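# Reorient a pinched spanner inside the robot hand

## Task

The spanner starts dangling from the hand, pinched by thumb and index at the far end of its handle. Rotate and reposition it within that hand so that both its orientation relative to the hand and the spot on the handle where it is gripped match the two goal pictures. Nothing but the hand may touch it (the wrist camera, its bracket and the arm's final link count as hand); contact with anything else, or the spanner leaving the hand, is a failure. To finish, the spanner must rest motionless in a firm grip, the palm must face straight down, and no hand motor may report "moving"; then declare the job done. Nothing may be put or knocked off the table.

## Robot and tools

Robot: a single arm ending in a five-fingered right hand with six motors: little, ring, middle, index, thumb_bend and thumb_turn. Cameras: cam_head_left and cam_head_right (896x504, fixed) and cam_wrist (616x616 fisheye on the hand). Calibration lines may be slightly off.

Frames. The scene frame has its origin on the table top below the arm base, +z up, +y to the left when looking along +x. The hand point is a spot 0.05 m in front of the palm where index pad and thumb tip meet in a pinch. Its own axes: +z along straightened fingers, +y out of the palm, +x across the palm toward the little finger. Fingers extend 0.06-0.07 m past it along +z. A bracket on the little-finger side sticks 0.03 m beyond the point along +y and 0.11 m across; it can collide. The arm has little room to pull back along -z or to rotate about +y clockwise (seen from the back of the hand). Rotations, especially about x or y, shift the point slightly.

The row. Every motion command is one row of 14 numbers, each in [-1, 1], in this order: dx, dy, dz, rx, ry, rz, little, ring, middle, index, thumb_bend, thumb_turn, force_limit, speed. One list for the single arm.
- dx, dy, dz, rx, ry, rz: an offset, not a pose, in the hand point's own axes, measured from the hand point pose printed in the most recent result that shows it (before any such result, or for later calls within one reply, from where the robot is when the action begins). 1.0 equals 0.6 m for position and 180 degrees for rotation; rx, ry, rz form one rotation vector. Every row in an action is counted from that same base, not from the row before. All zeros is not a pause: it pulls the hand back to the base pose. Each control step the commanded pose is clipped to within 100 mm and 16 degrees of the measured one; arm motion trails commands by about 0.17 s.
- little, ring, middle, index: absolute finger targets, +1 straight, -1 fully curled. thumb_bend: +1 straight, -1 fully bent. thumb_turn: +1 beside the palm, -1 opposite the fingers. A pinch is roughly index -0.22, thumb_bend -0.75, thumb_turn -0.57.
- force_limit: closing motors stop at this fingertip load, linear from about 0 N at -1 to 10 N at +1 (15 N for both thumb motors). Opening ignores it.
- speed: finger speed, near zero at -1 to full at +1; full travel at top speed takes 0.6 s. Close at -0.9 or slower for a gentle grip, since fast fingers overshoot the limit.
A motor starts only when its target changes by 0.01 or more, then keeps going until it arrives or, when closing, hits force_limit, and locks (holding at least 15 N). Blocked motors report moving, then stalled. Repeating the same numbers keeps a grip. To grip harder, raise force_limit and send a target further closed than hand_measured; to loosen, send a target more open.

Tools.
- execute_actions {"actions": [...], "pictures": bool}. Empty list: just report state (with pictures). One action {"rows": [[14 numbers], ...], "steps": n}: up to 15 rows and 15 steps of 1/30 s, at least 6 steps; each row lasts one step and the final row repeats. One wait {"steps": n}, up to 300, counted from the previous result including your reply time. The last 6 steps of an action run after the result is taken, while you think.
- move {"target": one 14-number row, "speed": m/s 0.002-0.5 (default 0.25; turning up to twice that in rad/s), "stop_force": N 5-24 optional}. Drives the hand point in a straight line toward the offset target over 0.5-10 s; finger numbers are sent at the start. With stop_force, the path halts when push against the motion rises that much; it is measured along the target direction, so unreliable on turning moves; omit it when backing off a contact. Result adds a move: line (done, contact, off_target, moving, held, fault) and limits (paced = clipped, held = steps blocked).
- wait {"seconds": 0-10}: let time pass with nothing new sent.
- zoom_image {"camera", "region": [x0, y0, x1, y1] pixels, max 504x504}: closer view of the latest image.
- show_instructions {}: shows the reference (goal) images.
- finished_scene {"scene": n}: ends and grades the scene; irreversible.

Results: position in m, quaternion wxyz, velocities, joint positions and torques, wrist force/torque in hand axes (saturates near 30 N, has offset and noise), hand_measured, hand_stopped_by (moving, target, force, stalled, fault), hand_load_n (positive when pushed open; near zero means grip lost), hand_force_limit, hand_speed. HELD or pose unreachable means the clearance check withheld commands. Hand target appears when nothing is kept back.

Avoid: dropping the spanner or letting it hit the arm body or table; fast or deep moves into contact (torque fault, or 150 N force fault, stops the arm for 10 s); joint load limits (wrist joints 8.55 N m, elbow 26.6, others 51.3, held weight counts); long heavy holds that overheat motors (warning at 70 °C, braking stop at 85 °C).

Each tool is called as name(argument=value, ...), one argument or row to a line, values as JSON.

Reference images:

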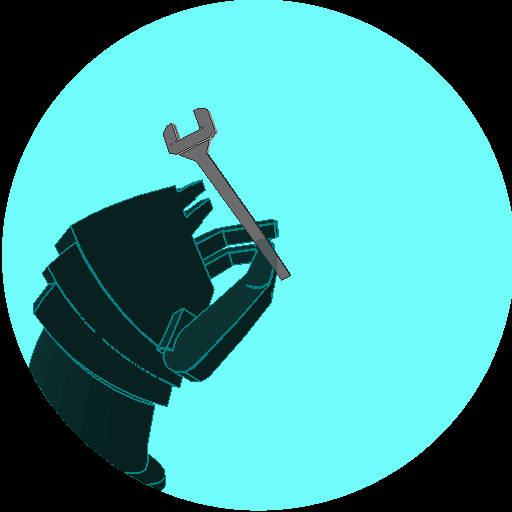

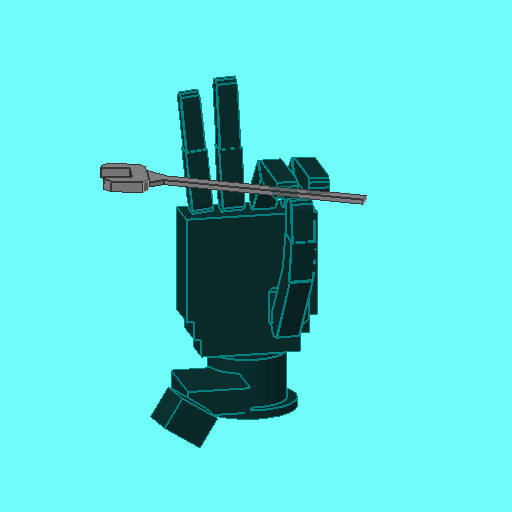

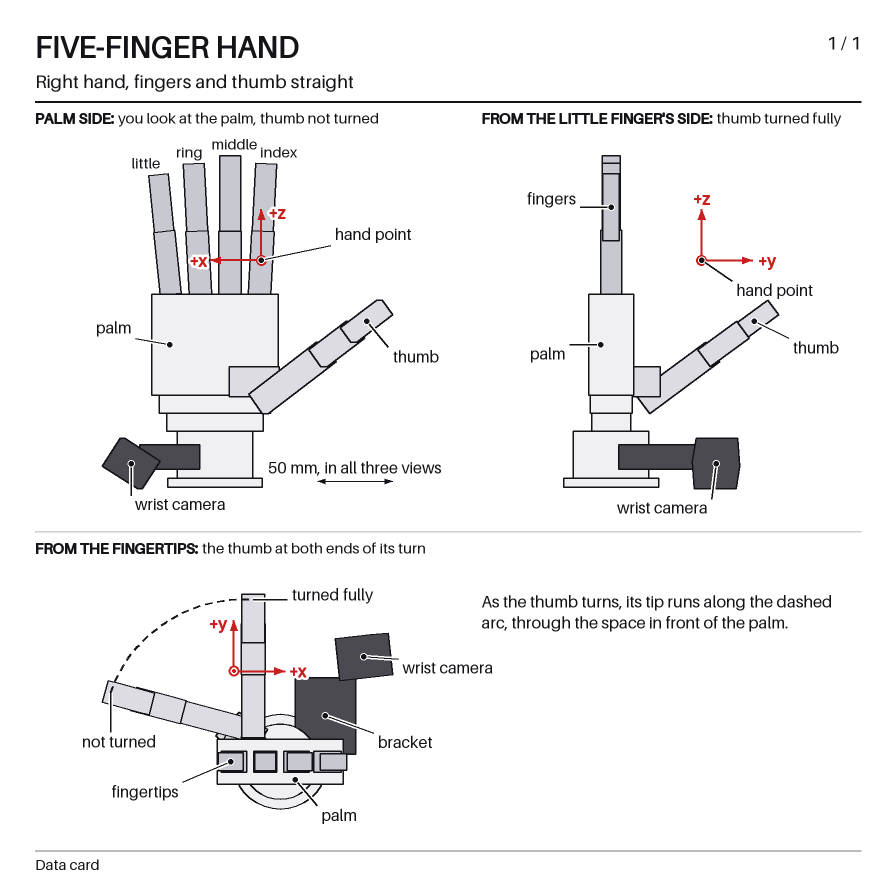

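## Session

execute_actions(
  actions=[],
)

Scene clock: 0.00 s of 6000.00 s.
end_effector_position=(+0.4626, +0.0192, +0.3340) hand_measured=(+1.000, +1.000, +1.000, -0.182, -0.750, -0.570) hand_load_n=(+0.0, +0.0, +0.0, +8.0, +1.0, -0.5) hand_stopped_by=(target, target, target, target, target, target) hand_force_limit=0.00 hand_speed=-0.80 end_effector_quat_wxyz=(+0.448, -0.445, +0.547, -0.550) end_effector_velocity=(-0.000, -0.000, +0.000) end_effector_angular_velocity=(-0.000, -0.001, -0.000)
Joint positions: [-0.501 -1.436  2.25  -3.963 -1.32  -0.   ]
Joint velocities: [-0. -0. -0. -0. -0.  0.]
Joint torques (N m, as the arm reports them, + toward a larger angle): no reading
Wrist force (N, on the end effector, along its own x y z axes, offset not removed): no reading
Wrist torque (N m, same axes, about the end effector's origin, offset not removed): no reading
Hand target: +0.463, +0.019, +0.334; +0.448, -0.445, +0.547, -0.550

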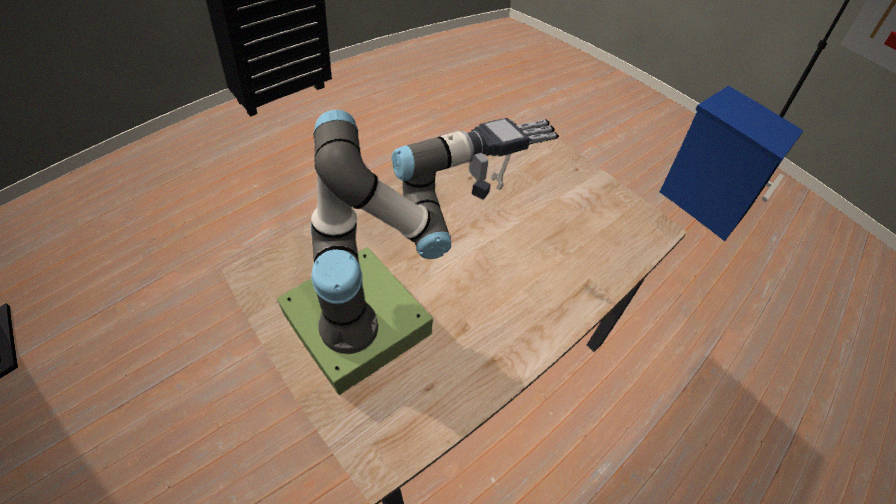

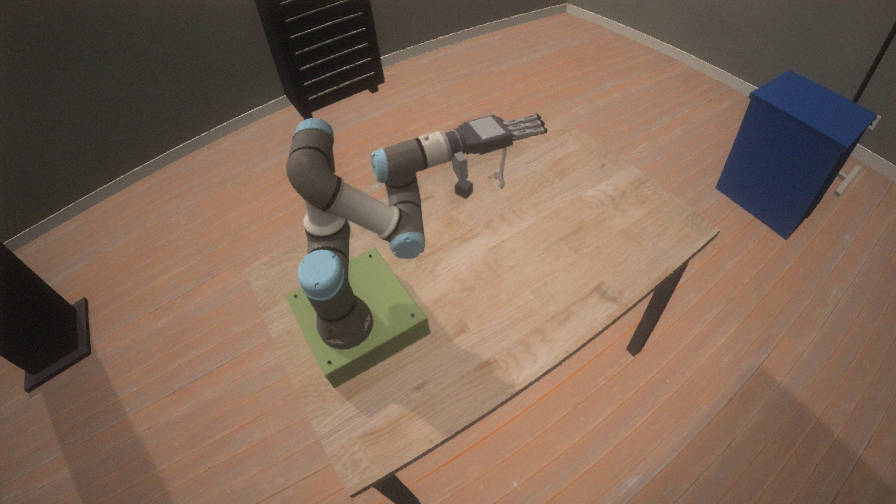

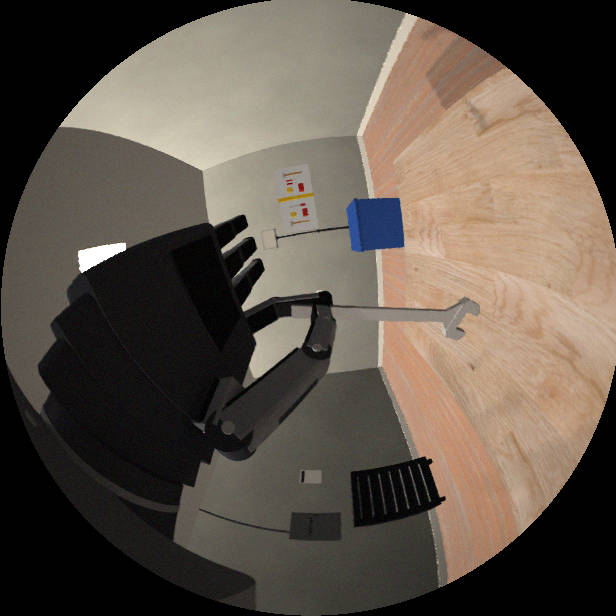

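move(
  target=[-0.05,-0.062,0,0,0,0.25,1,1,1,-0.22,-0.75,-0.57,0,-0.8],
  speed=0.3,
)

move(
  target=[-0.05,-0.062,0,0,0,0.25,1,1,1,-0.22,-0.75,-0.57,0,-0.8],
  speed=0.3,
)

Scene clock: 2.30 s of 6000.00 s.
end_effector_position=(+0.4684, +0.0486, +0.3712) hand_measured=(+1.000, +1.000, +1.000, -0.182, -0.748, -0.570) hand_load_n=(+0.0, +0.0, +0.0, +8.0, +2.0, -1.0) hand_stopped_by=(target, target, target, force, target, target) hand_force_limit=0.00 hand_speed=-0.80 end_effector_quat_wxyz=(+0.624, -0.202, +0.676, -0.337) end_effector_velocity=(+0.000, -0.000, +0.000) end_effector_angular_velocity=(+0.005, -0.002, -0.001)
Joint positions: [-0.52  -1.433  2.261 -3.977 -1.301  0.785]
Joint velocities: [ 0.001  0.002  0.    -0.003 -0.002  0.006]
Joint torques (N m, as the arm reports them, + toward a larger angle): [ 4.27 -5.86 -5.41 -2.27 -0.77  0.78]
Wrist force (N, on the end effector, along its own x y z axes, offset not removed): [1.0 0.9 -0.6]
Wrist torque (N m, same axes, about the end effector's origin, offset not removed): [0.16 -0.03 0.01]
Hand target: +0.468, +0.049, +0.371; +0.624, -0.202, +0.676, -0.337
Off the commanded pose: 0.000 m, 0 deg.
Kept back: nothing.
move: done
camera_calibration (this result's frames):
cam_wrist: T_world_to_cam=[[0.151268, 0.79335, -0.589673, 0.117226], [-0.407528, 0.593534, 0.694002, -0.0939917], [0.900577, 0.135327, 0.413095, -0.4569], [0, 0, 0, 1]] pos_world=[0.355437, 0.0246168, 0.323099]

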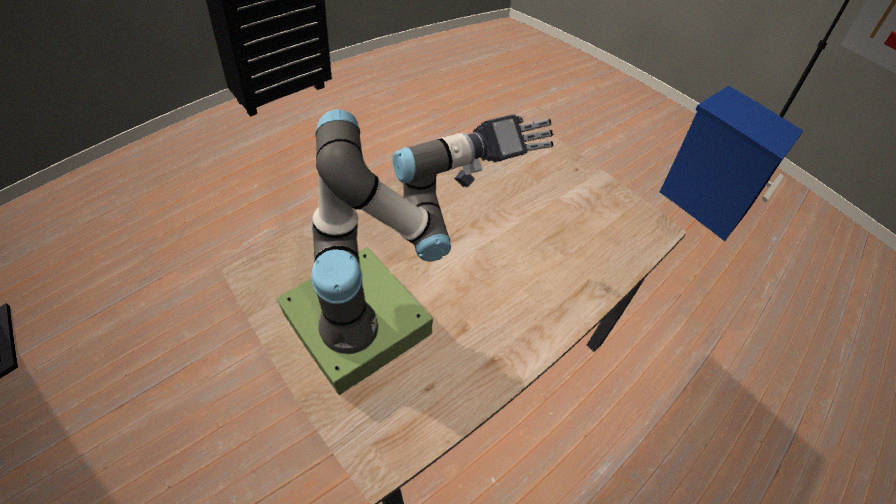

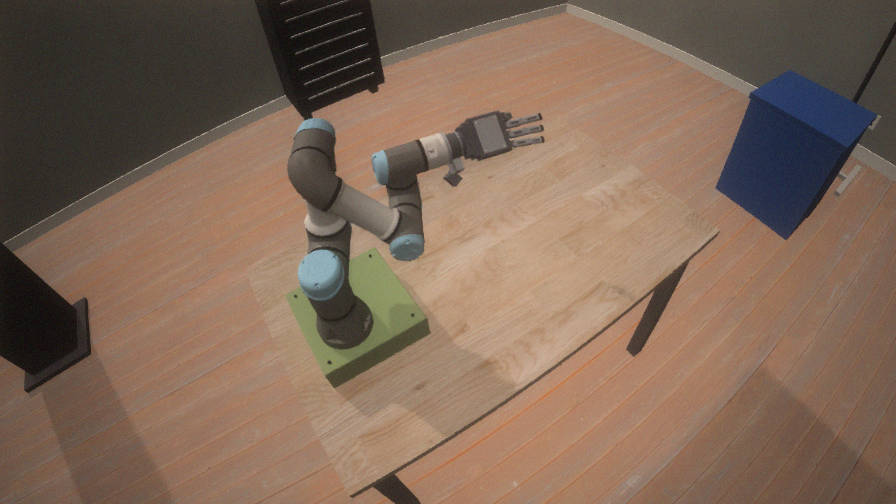

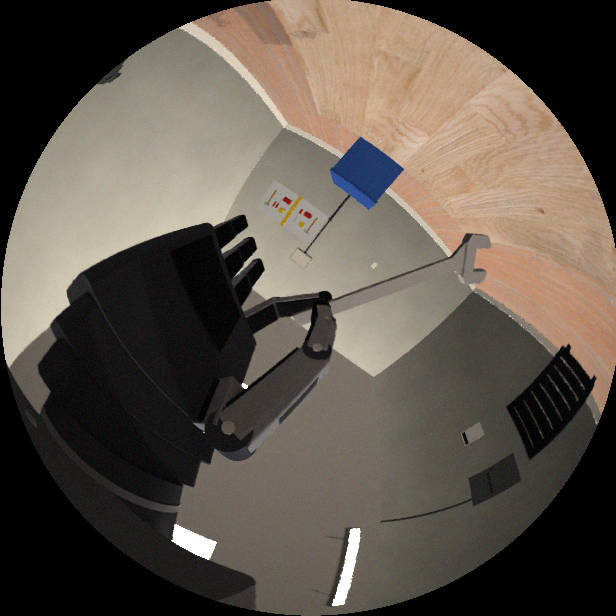

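Scene clock: 4.07 s of 6000.00 s.
end_effector_position=(+0.4671, +0.0436, +0.4187) hand_measured=(+1.000, +1.000, +1.000, -0.182, -0.748, -0.570) hand_load_n=(+0.0, +0.0, +0.0, +8.0, +1.5, -1.0) hand_stopped_by=(target, target, target, force, target, target) hand_force_limit=0.00 hand_speed=-0.80 end_effector_quat_wxyz=(+0.705, +0.072, +0.701, -0.073) end_effector_velocity=(+0.000, -0.000, -0.000) end_effector_angular_velocity=(+0.006, -0.001, -0.000)
Joint positions: [-0.525 -1.418  2.272 -4.002 -1.295  1.57 ]
Joint velocities: [ 0.002  0.002 -0.    -0.001 -0.002  0.006]
Joint torques (N m, as the arm reports them, + toward a larger angle): [ 3.67 -5.74 -8.07 -2.15 -0.8   0.78]
Wrist force (N, on the end effector, along its own x y z axes, offset not removed): [0.2 0.6 -0.3]
Wrist torque (N m, same axes, about the end effector's origin, offset not removed): [0.14 0.13 -0.03]
Hand target: +0.467, +0.044, +0.419; +0.705, +0.072, +0.701, -0.072
Off the commanded pose: 0.000 m, 0 deg.
Kept back: nothing.
move: done
camera_calibration (this result's frames):
cam_wrist: T_world_to_cam=[[0.183848, 0.970879, 0.153606, -0.184808], [-0.537977, -0.0314026, 0.842375, -0.0984651], [0.822667, -0.237505, 0.516537, -0.46533], [0, 0, 0, 1]] pos_world=[0.363816, 0.0658153, 0.351692]

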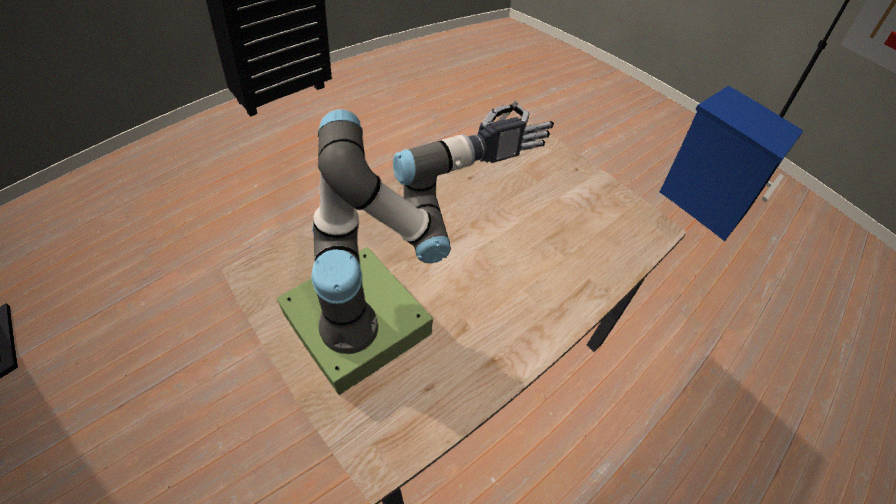

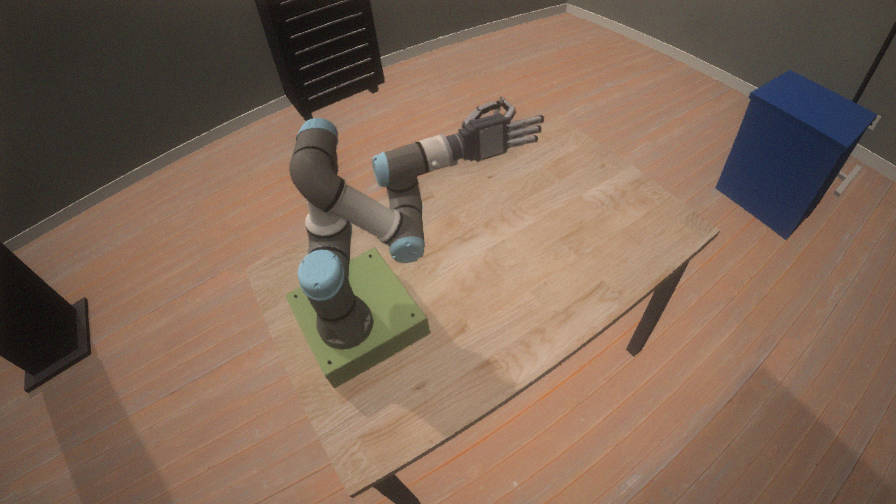

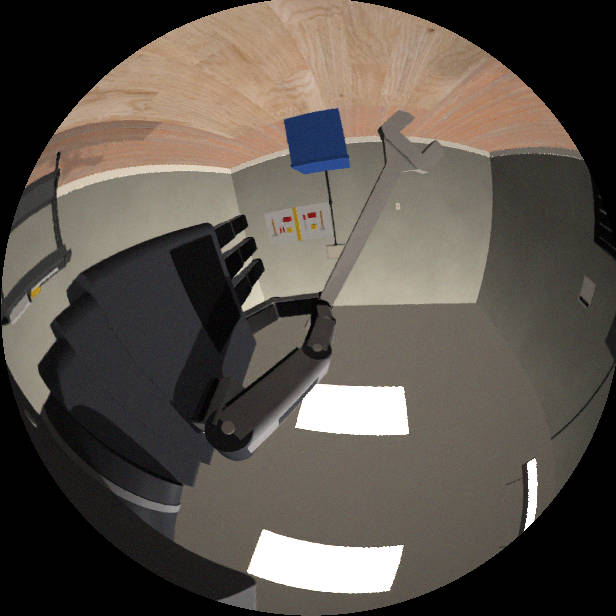

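move(
  target=[-0.055,-0.05,0,0,0,0.25,1,1,1,-0.22,-0.75,-0.57,0,-0.8],
  speed=0.3,
)

move(
  target=[-0.055,-0.05,0,0,0,0.25,1,1,1,-0.22,-0.75,-0.57,0,-0.8],
  speed=0.3,
)

zoom_image(
  camera="cam_head_right",
  region=[400,40,600,200],
)

Scene clock: 6.07 s of 6000.00 s.
end_effector_position=(+0.4609, +0.0143, +0.4516) hand_measured=(+1.000, +1.000, +1.000, -0.182, -0.748, -0.570) hand_load_n=(+0.0, +0.0, +0.0, +8.5, +1.5, -1.0) hand_stopped_by=(target, target, target, force, target, target) hand_force_limit=0.00 hand_speed=-0.80 end_effector_quat_wxyz=(+0.679, +0.335, +0.621, +0.203) end_effector_velocity=(-0.000, -0.000, +0.001) end_effector_angular_velocity=(+0.005, -0.002, -0.000)
Joint positions: [-0.474 -1.401  2.253 -4.001 -1.346  2.355]
Joint velocities: [ 0.002 -0.001 -0.001  0.001 -0.002  0.006]
Joint torques (N m, as the arm reports them, + toward a larger angle): [  3.5  -13.02  -8.    -0.55  -0.78   0.83]
Wrist force (N, on the end effector, along its own x y z axes, offset not removed): [0.0 0.1 -2.0]
Wrist torque (N m, same axes, about the end effector's origin, offset not removed): [0.27 0.16 -0.01]
Hand target: +0.461, +0.014, +0.452; +0.679, +0.335, +0.621, +0.203
Off the commanded pose: 0.000 m, 0 deg.
Kept back: nothing.
move: done
camera_calibration (this result's frames):
cam_wrist: T_world_to_cam=[[0.0995281, 0.582167, 0.806954, -0.410909], [-0.649088, -0.576687, 0.496101, 0.0848604], [0.754174, -0.573161, 0.320481, -0.359248], [0, 0, 0, 1]] pos_world=[0.366914, 0.082249, 0.404618]

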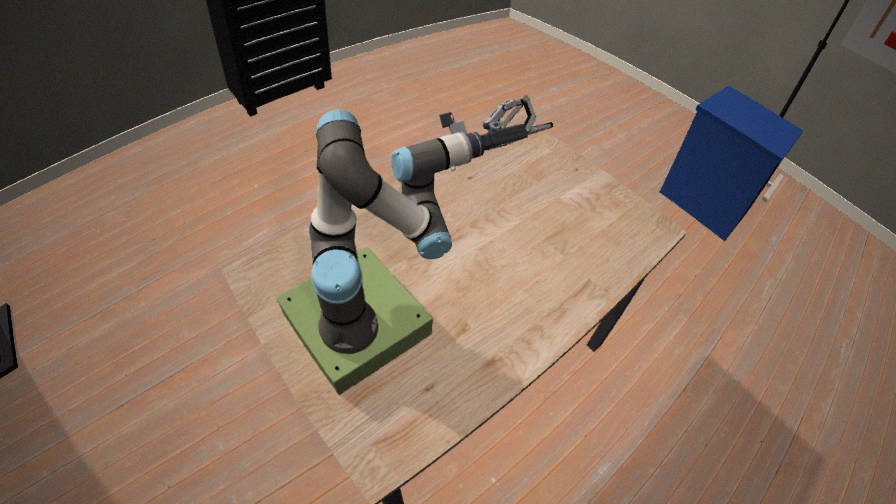

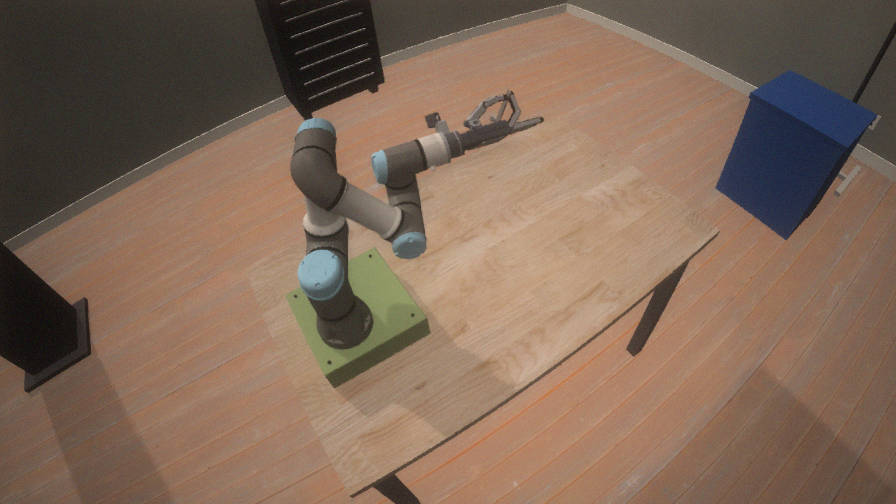

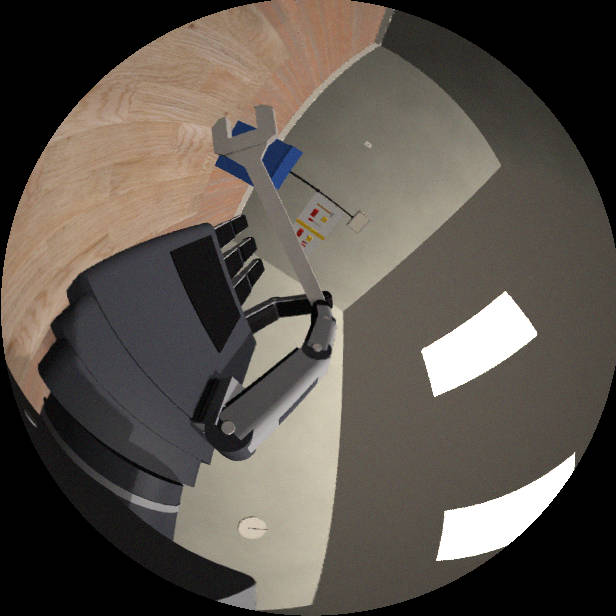

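Scene clock: 7.83 s of 6000.00 s.
end_effector_position=(+0.4518, -0.0293, +0.4538) hand_measured=(+1.000, +1.000, +1.000, -0.182, -0.748, -0.570) hand_load_n=(+0.0, +0.0, +0.0, +8.5, +1.0, -0.5) hand_stopped_by=(target, target, target, force, target, target) hand_force_limit=0.00 hand_speed=-0.80 end_effector_quat_wxyz=(+0.550, +0.547, +0.446, +0.447) end_effector_velocity=(-0.000, -0.000, +0.000) end_effector_angular_velocity=(+0.005, -0.002, -0.000)
Joint positions: [-0.437 -1.413  2.225 -3.961 -1.384  3.139]
Joint velocities: [ 0.    -0.002 -0.001  0.002 -0.001  0.006]
Joint torques (N m, as the arm reports them, + toward a larger angle): [  3.53 -13.32  -8.23  -0.56  -0.79   0.69]
Wrist force (N, on the end effector, along its own x y z axes, offset not removed): [-0.6 -0.7 -0.3]
Wrist torque (N m, same axes, about the end effector's origin, offset not removed): [0.04 0.07 -0.13]
Hand target: +0.452, -0.029, +0.454; +0.550, +0.547, +0.445, +0.447
Off the commanded pose: 0.000 m, 0 deg.
Kept back: nothing.
move: done
camera_calibration (this result's frames):
cam_wrist: T_world_to_cam=[[-0.0523725, -0.145301, 0.988, -0.421186], [-0.675868, -0.723178, -0.142182, 0.350233], [0.73516, -0.675204, -0.0603298, -0.199681], [0, 0, 0, 1]] pos_world=[0.36145, 0.0572565, 0.453882]

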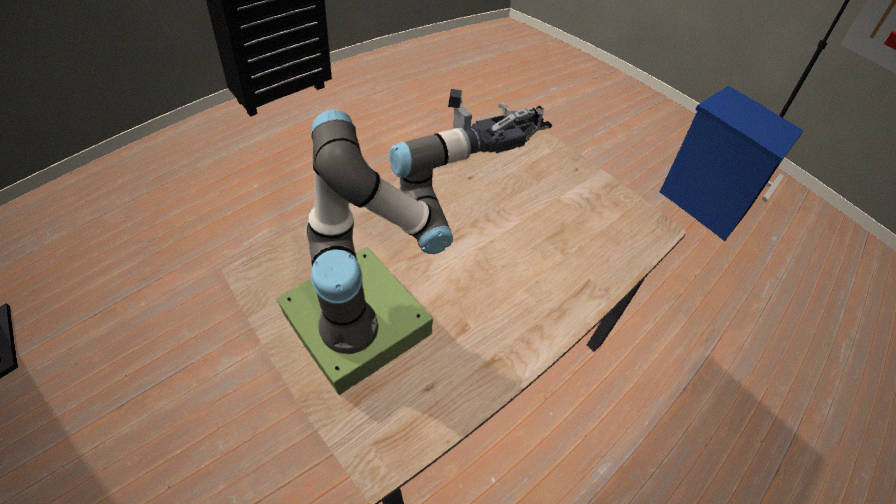

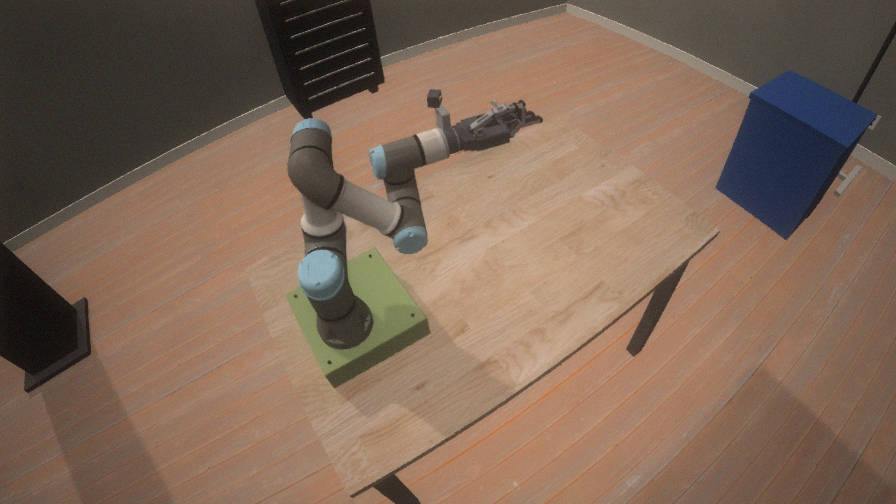

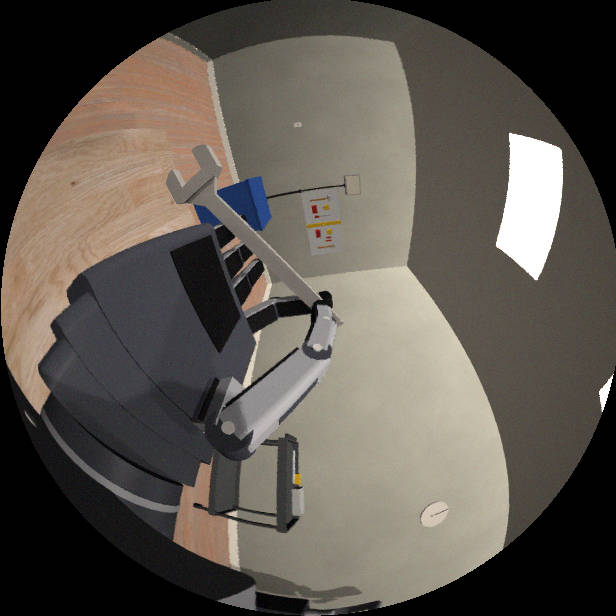

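Region (400, 40, 600, 200) of cam_head_right's 896x504 image, scaled by 2.520, with more detail than that image has; it fills the top 403 rows of this view, and the rest is white.

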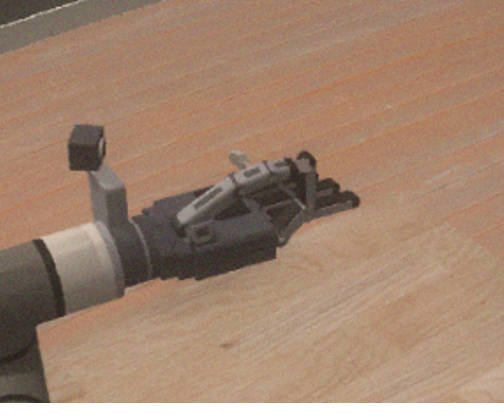

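move(
  target=[-0.05,-0.055,0,0,0,0.25,1,1,1,-0.22,-0.75,-0.57,0,-0.8],
  speed=0.3,
)

move(
  target=[-0.055,-0.07,0,0,0,0.32,1,1,1,-0.22,-0.75,-0.57,0,-0.8],
  speed=0.3,
)

execute_actions(
  actions=[
    {"rows":[[0,0,0,0,0,0,1,1,1,-0.172,-0.75,-0.57,0,-0.9]]},
  ],
  pictures=true,
)

zoom_image(
  camera="cam_head_right",
  region=[420,40,620,200],
)

Scene clock: 9.87 s of 6000.00 s.
end_effector_position=(+0.4459, -0.0587, +0.4209) hand_measured=(+1.000, +1.000, +1.000, -0.182, -0.748, -0.570) hand_load_n=(+0.0, +0.0, +0.0, +8.5, +1.0, -0.5) hand_stopped_by=(target, target, target, force, target, target) hand_force_limit=0.00 hand_speed=-0.80 end_effector_quat_wxyz=(+0.337, +0.675, +0.203, +0.624) end_effector_velocity=(+0.000, -0.000, -0.000) end_effector_angular_velocity=(+0.006, -0.000, +0.000)
Joint positions: [-0.418 -1.43   2.203 -3.922 -1.403  3.924]
Joint velocities: [-0.002 -0.001  0.     0.002  0.002  0.006]
Joint torques (N m, as the arm reports them, + toward a larger angle): [ -4.16 -13.54  -6.    -0.63   0.76   0.53]
Wrist force (N, on the end effector, along its own x y z axes, offset not removed): [-2.1 0.3 -1.4]
Wrist torque (N m, same axes, about the end effector's origin, offset not removed): [0.22 0.29 -0.10]
Hand target: +0.446, -0.059, +0.421; +0.337, +0.675, +0.202, +0.624
Off the commanded pose: 0.000 m, 0 deg.
Kept back: nothing.
move: done
camera_calibration (this result's frames):
cam_wrist: T_world_to_cam=[[-0.183083, -0.785754, 0.590822, -0.205434], [-0.602505, -0.385206, -0.699002, 0.54178], [0.776832, -0.483949, -0.402896, -0.0803572], [0, 0, 0, 1]] pos_world=[0.351238, 0.00838774, 0.467705]

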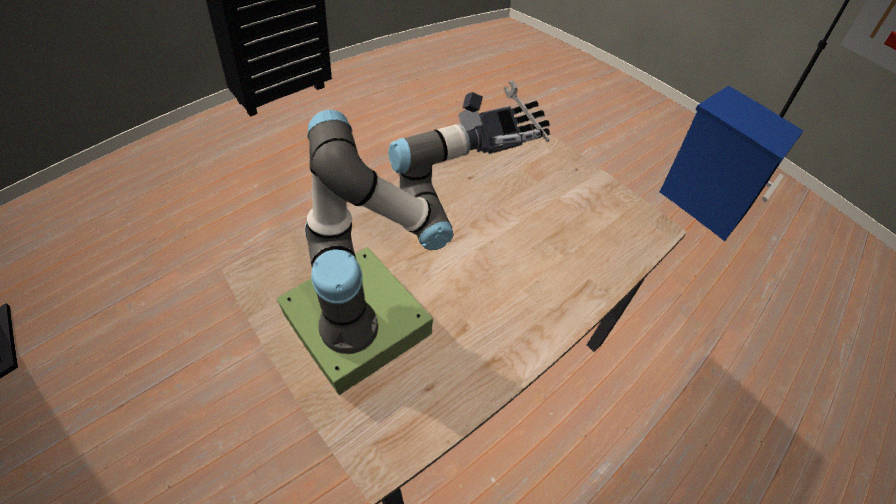

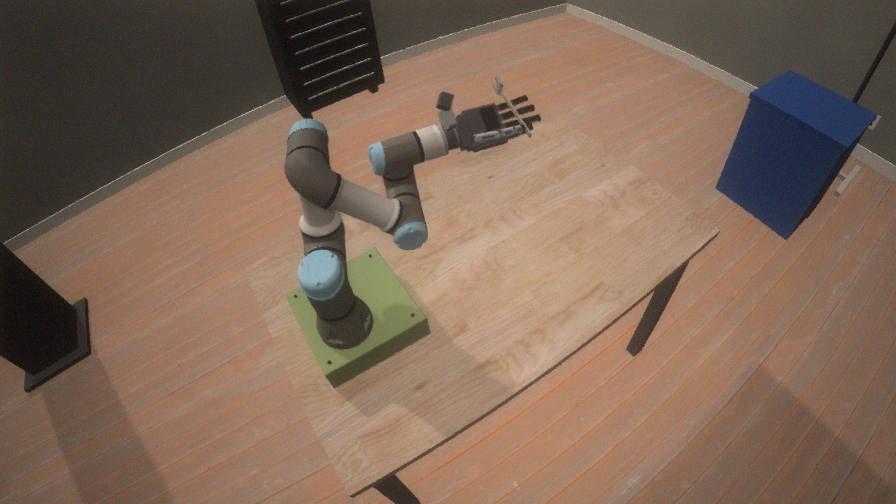

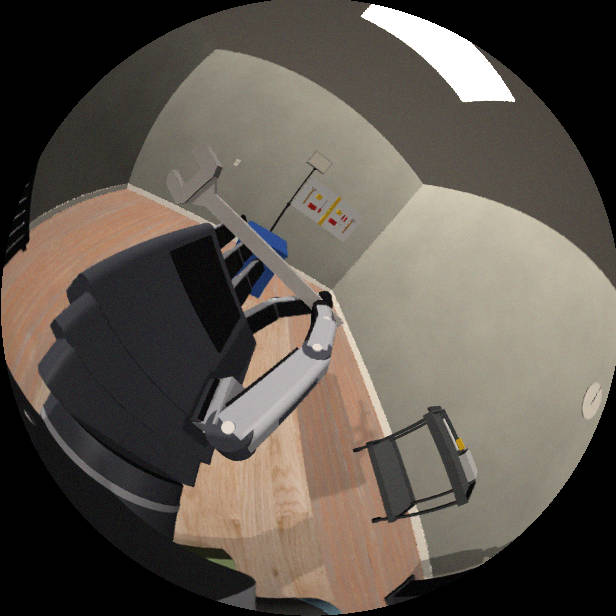

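Scene clock: 12.00 s of 6000.00 s.
end_effector_position=(+0.4475, -0.0526, +0.3679) hand_measured=(+1.000, +1.000, +1.000, -0.182, -0.748, -0.570) hand_load_n=(+0.0, +0.0, +0.0, +8.5, +1.0, -0.5) hand_stopped_by=(target, target, target, force, target, target) hand_force_limit=0.00 hand_speed=-0.80 end_effector_quat_wxyz=(-0.005, +0.689, -0.148, +0.709) end_effector_velocity=(-0.000, +0.000, +0.000) end_effector_angular_velocity=(+0.005, -0.002, +0.001)
Joint positions: [-0.449 -1.479  2.191 -3.861 -1.372  4.929]
Joint velocities: [-0.003 -0.002  0.001 -0.001  0.003  0.006]
Joint torques (N m, as the arm reports them, + toward a larger angle): [ -3.72 -12.98  -6.03  -2.23   0.72   0.53]
Wrist force (N, on the end effector, along its own x y z axes, offset not removed): [-1.2 0.9 -0.9]
Wrist torque (N m, same axes, about the end effector's origin, offset not removed): [0.26 0.02 -0.03]
Hand target: +0.447, -0.053, +0.368; -0.005, +0.689, -0.148, +0.709
Off the commanded pose: 0.000 m, 0 deg.
Kept back: nothing.
move: done
camera_calibration (this result's frames):
cam_wrist: T_world_to_cam=[[-0.203107, -0.90896, -0.36406, 0.18474], [-0.435578, 0.416869, -0.797804, 0.511879], [0.876937, -0.00346295, -0.480592, -0.0909343], [0, 0, 0, 1]] pos_world=[0.340229, -0.0457805, 0.431933]

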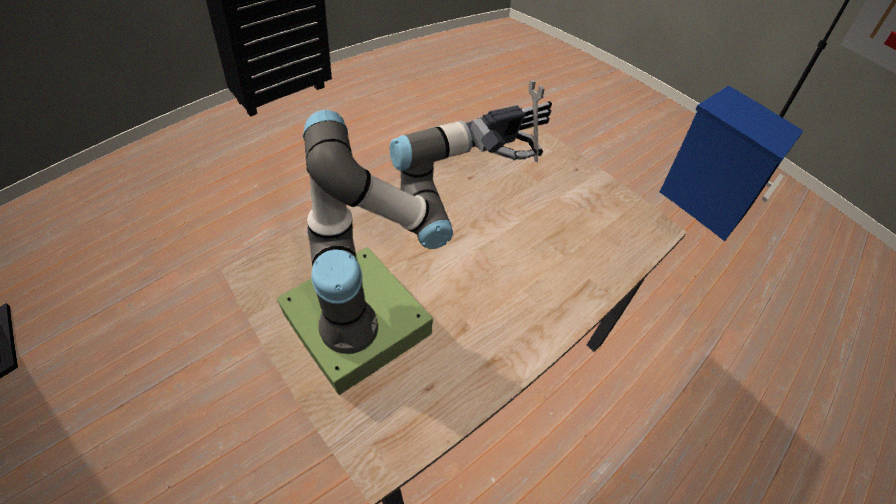

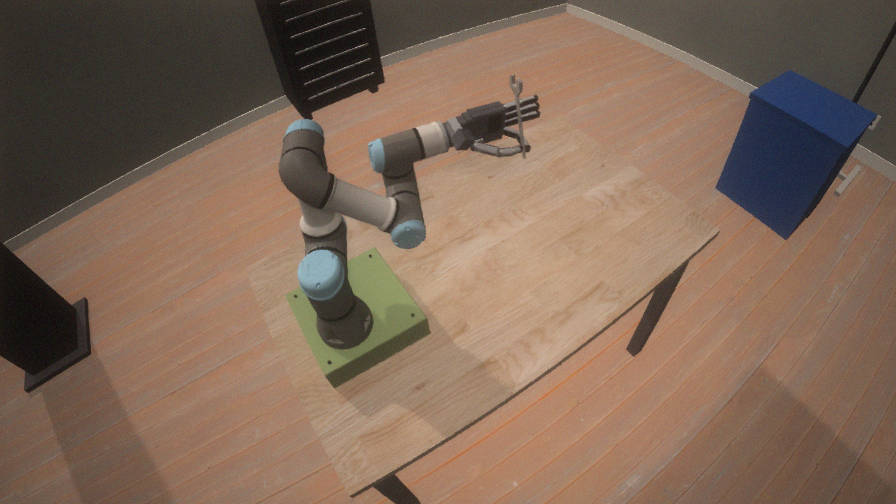

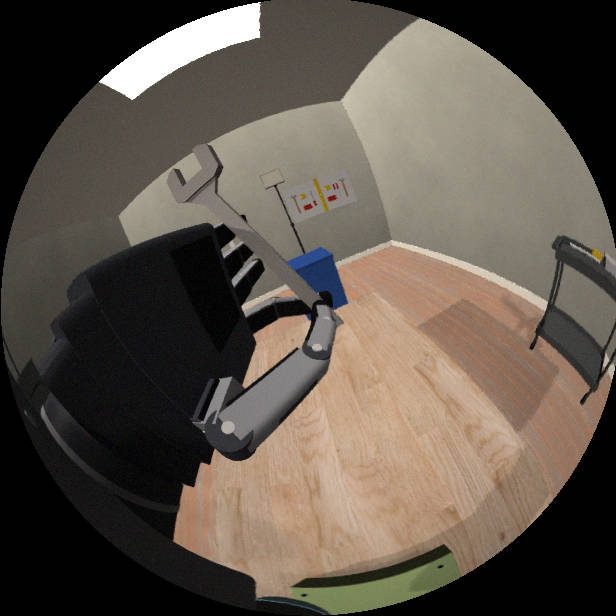

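Scene clock: 12.30 s of 6000.00 s.
end_effector_position=(+0.4475, -0.0526, +0.3679) hand_measured=(+1.000, +1.000, +1.000, -0.172, -0.748, -0.570) hand_load_n=(+0.0, +0.0, +0.0, +3.5, +1.0, +0.0) hand_stopped_by=(target, target, target, target, target, target) hand_force_limit=0.00 hand_speed=-0.90 end_effector_quat_wxyz=(-0.005, +0.689, -0.148, +0.709) end_effector_velocity=(+0.000, -0.000, -0.000) end_effector_angular_velocity=(-0.001, +0.001, -0.000)
Joint positions: [-0.449 -1.479  2.191 -3.861 -1.371  4.929]
Joint velocities: [ 0.     0.    -0.     0.001 -0.    -0.001]
Joint torques (N m, as the arm reports them, + toward a larger angle): [ -1.83 -11.89  -6.72  -2.11  -0.45  -0.81]
Wrist force (N, on the end effector, along its own x y z axes, offset not removed): [-2.1 0.6 -1.2]
Wrist torque (N m, same axes, about the end effector's origin, offset not removed): [0.13 0.24 -0.06]
Steps of this call (steps 1 to 9: the first 9 steps of this action). Readings (end_effector_position | what the end effector reports):
1: (+0.4475, -0.0526, +0.3679) | hand_measured=(+1.000, +1.000, +1.000, -0.182, -0.748, -0.570) hand_load_n=(+0.0, +0.0, +0.0, +8.5, +1.0, -0.5) hand_stopped_by=(target, target, target, moving, target, target) hand_force_limit=0.00 hand_speed=-0.90
2: (+0.4475, -0.0526, +0.3679) | hand_measured=(+1.000, +1.000, +1.000, -0.182, -0.748, -0.570) hand_load_n=(+0.0, +0.0, +0.0, +8.5, +1.0, -0.5) hand_stopped_by=(target, target, target, moving, target, target) hand_force_limit=0.00 hand_speed=-0.90
4: (+0.4475, -0.0526, +0.3679) | hand_measured=(+1.000, +1.000, +1.000, -0.178, -0.748, -0.570) hand_load_n=(+0.0, +0.0, +0.0, +6.0, +1.0, -0.5) hand_stopped_by=(target, target, target, moving, target, target) hand_force_limit=0.00 hand_speed=-0.90
8: (+0.4475, -0.0526, +0.3679) | hand_measured=(+1.000, +1.000, +1.000, -0.172, -0.748, -0.570) hand_load_n=(+0.0, +0.0, +0.0, +3.5, +1.0, +0.0) hand_stopped_by=(target, target, target, moving, target, target) hand_force_limit=0.00 hand_speed=-0.90
9: the state above
camera_calibration (this result's frames):
cam_wrist: T_world_to_cam=[[-0.203078, -0.908945, -0.364113, 0.184741], [-0.435574, 0.416902, -0.797789, 0.511873], [0.876946, -0.00341512, -0.480576, -0.090942], [0, 0, 0, 1]] pos_world=[0.340226, -0.0457917, 0.431929]

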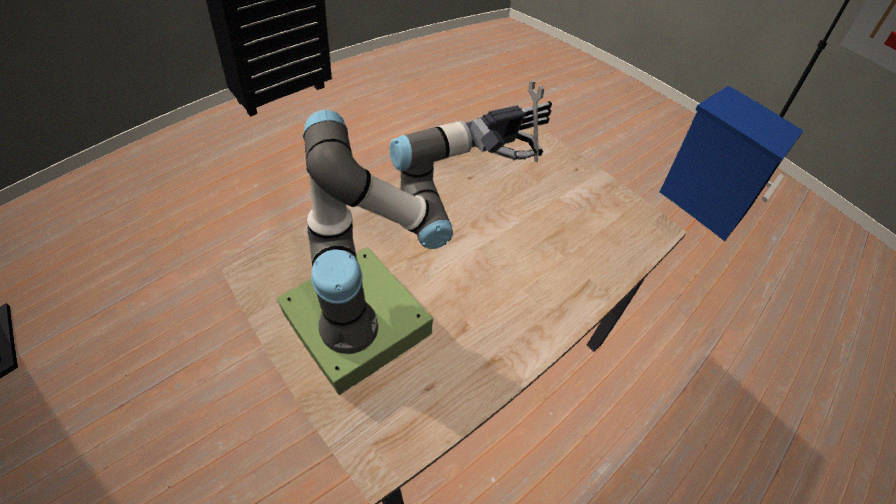

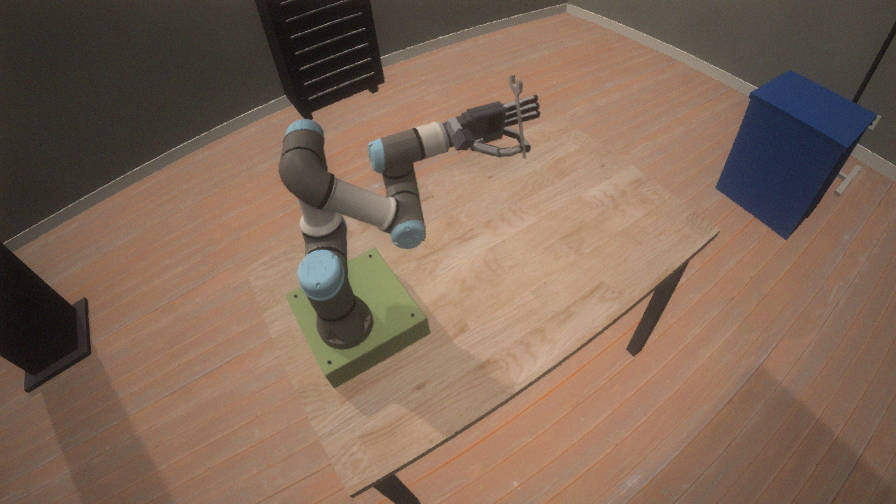

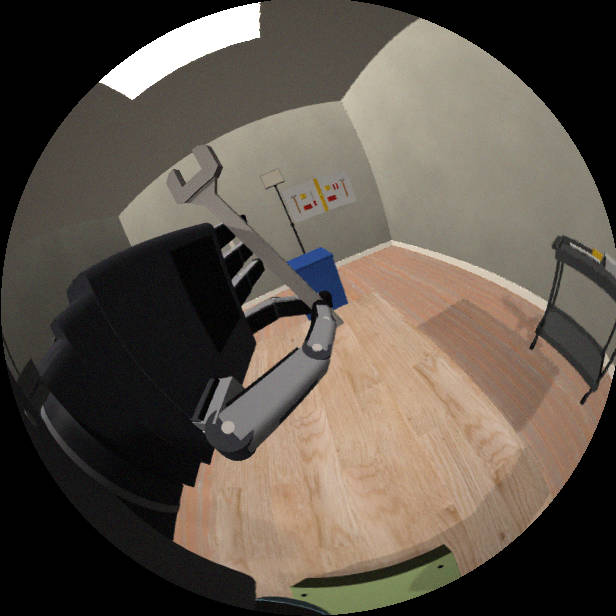

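Region (420, 40, 620, 200) of cam_head_right's 896x504 image, scaled by 2.520, with more detail than that image has; it fills the top 403 rows of this view, and the rest is white.

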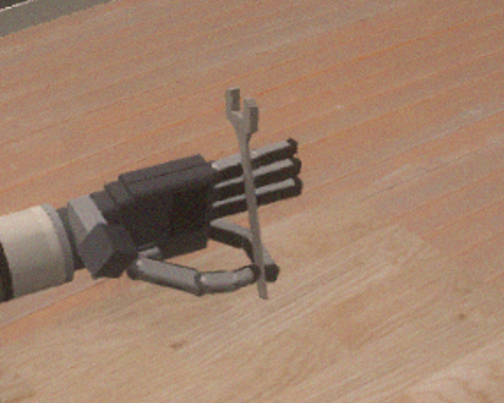

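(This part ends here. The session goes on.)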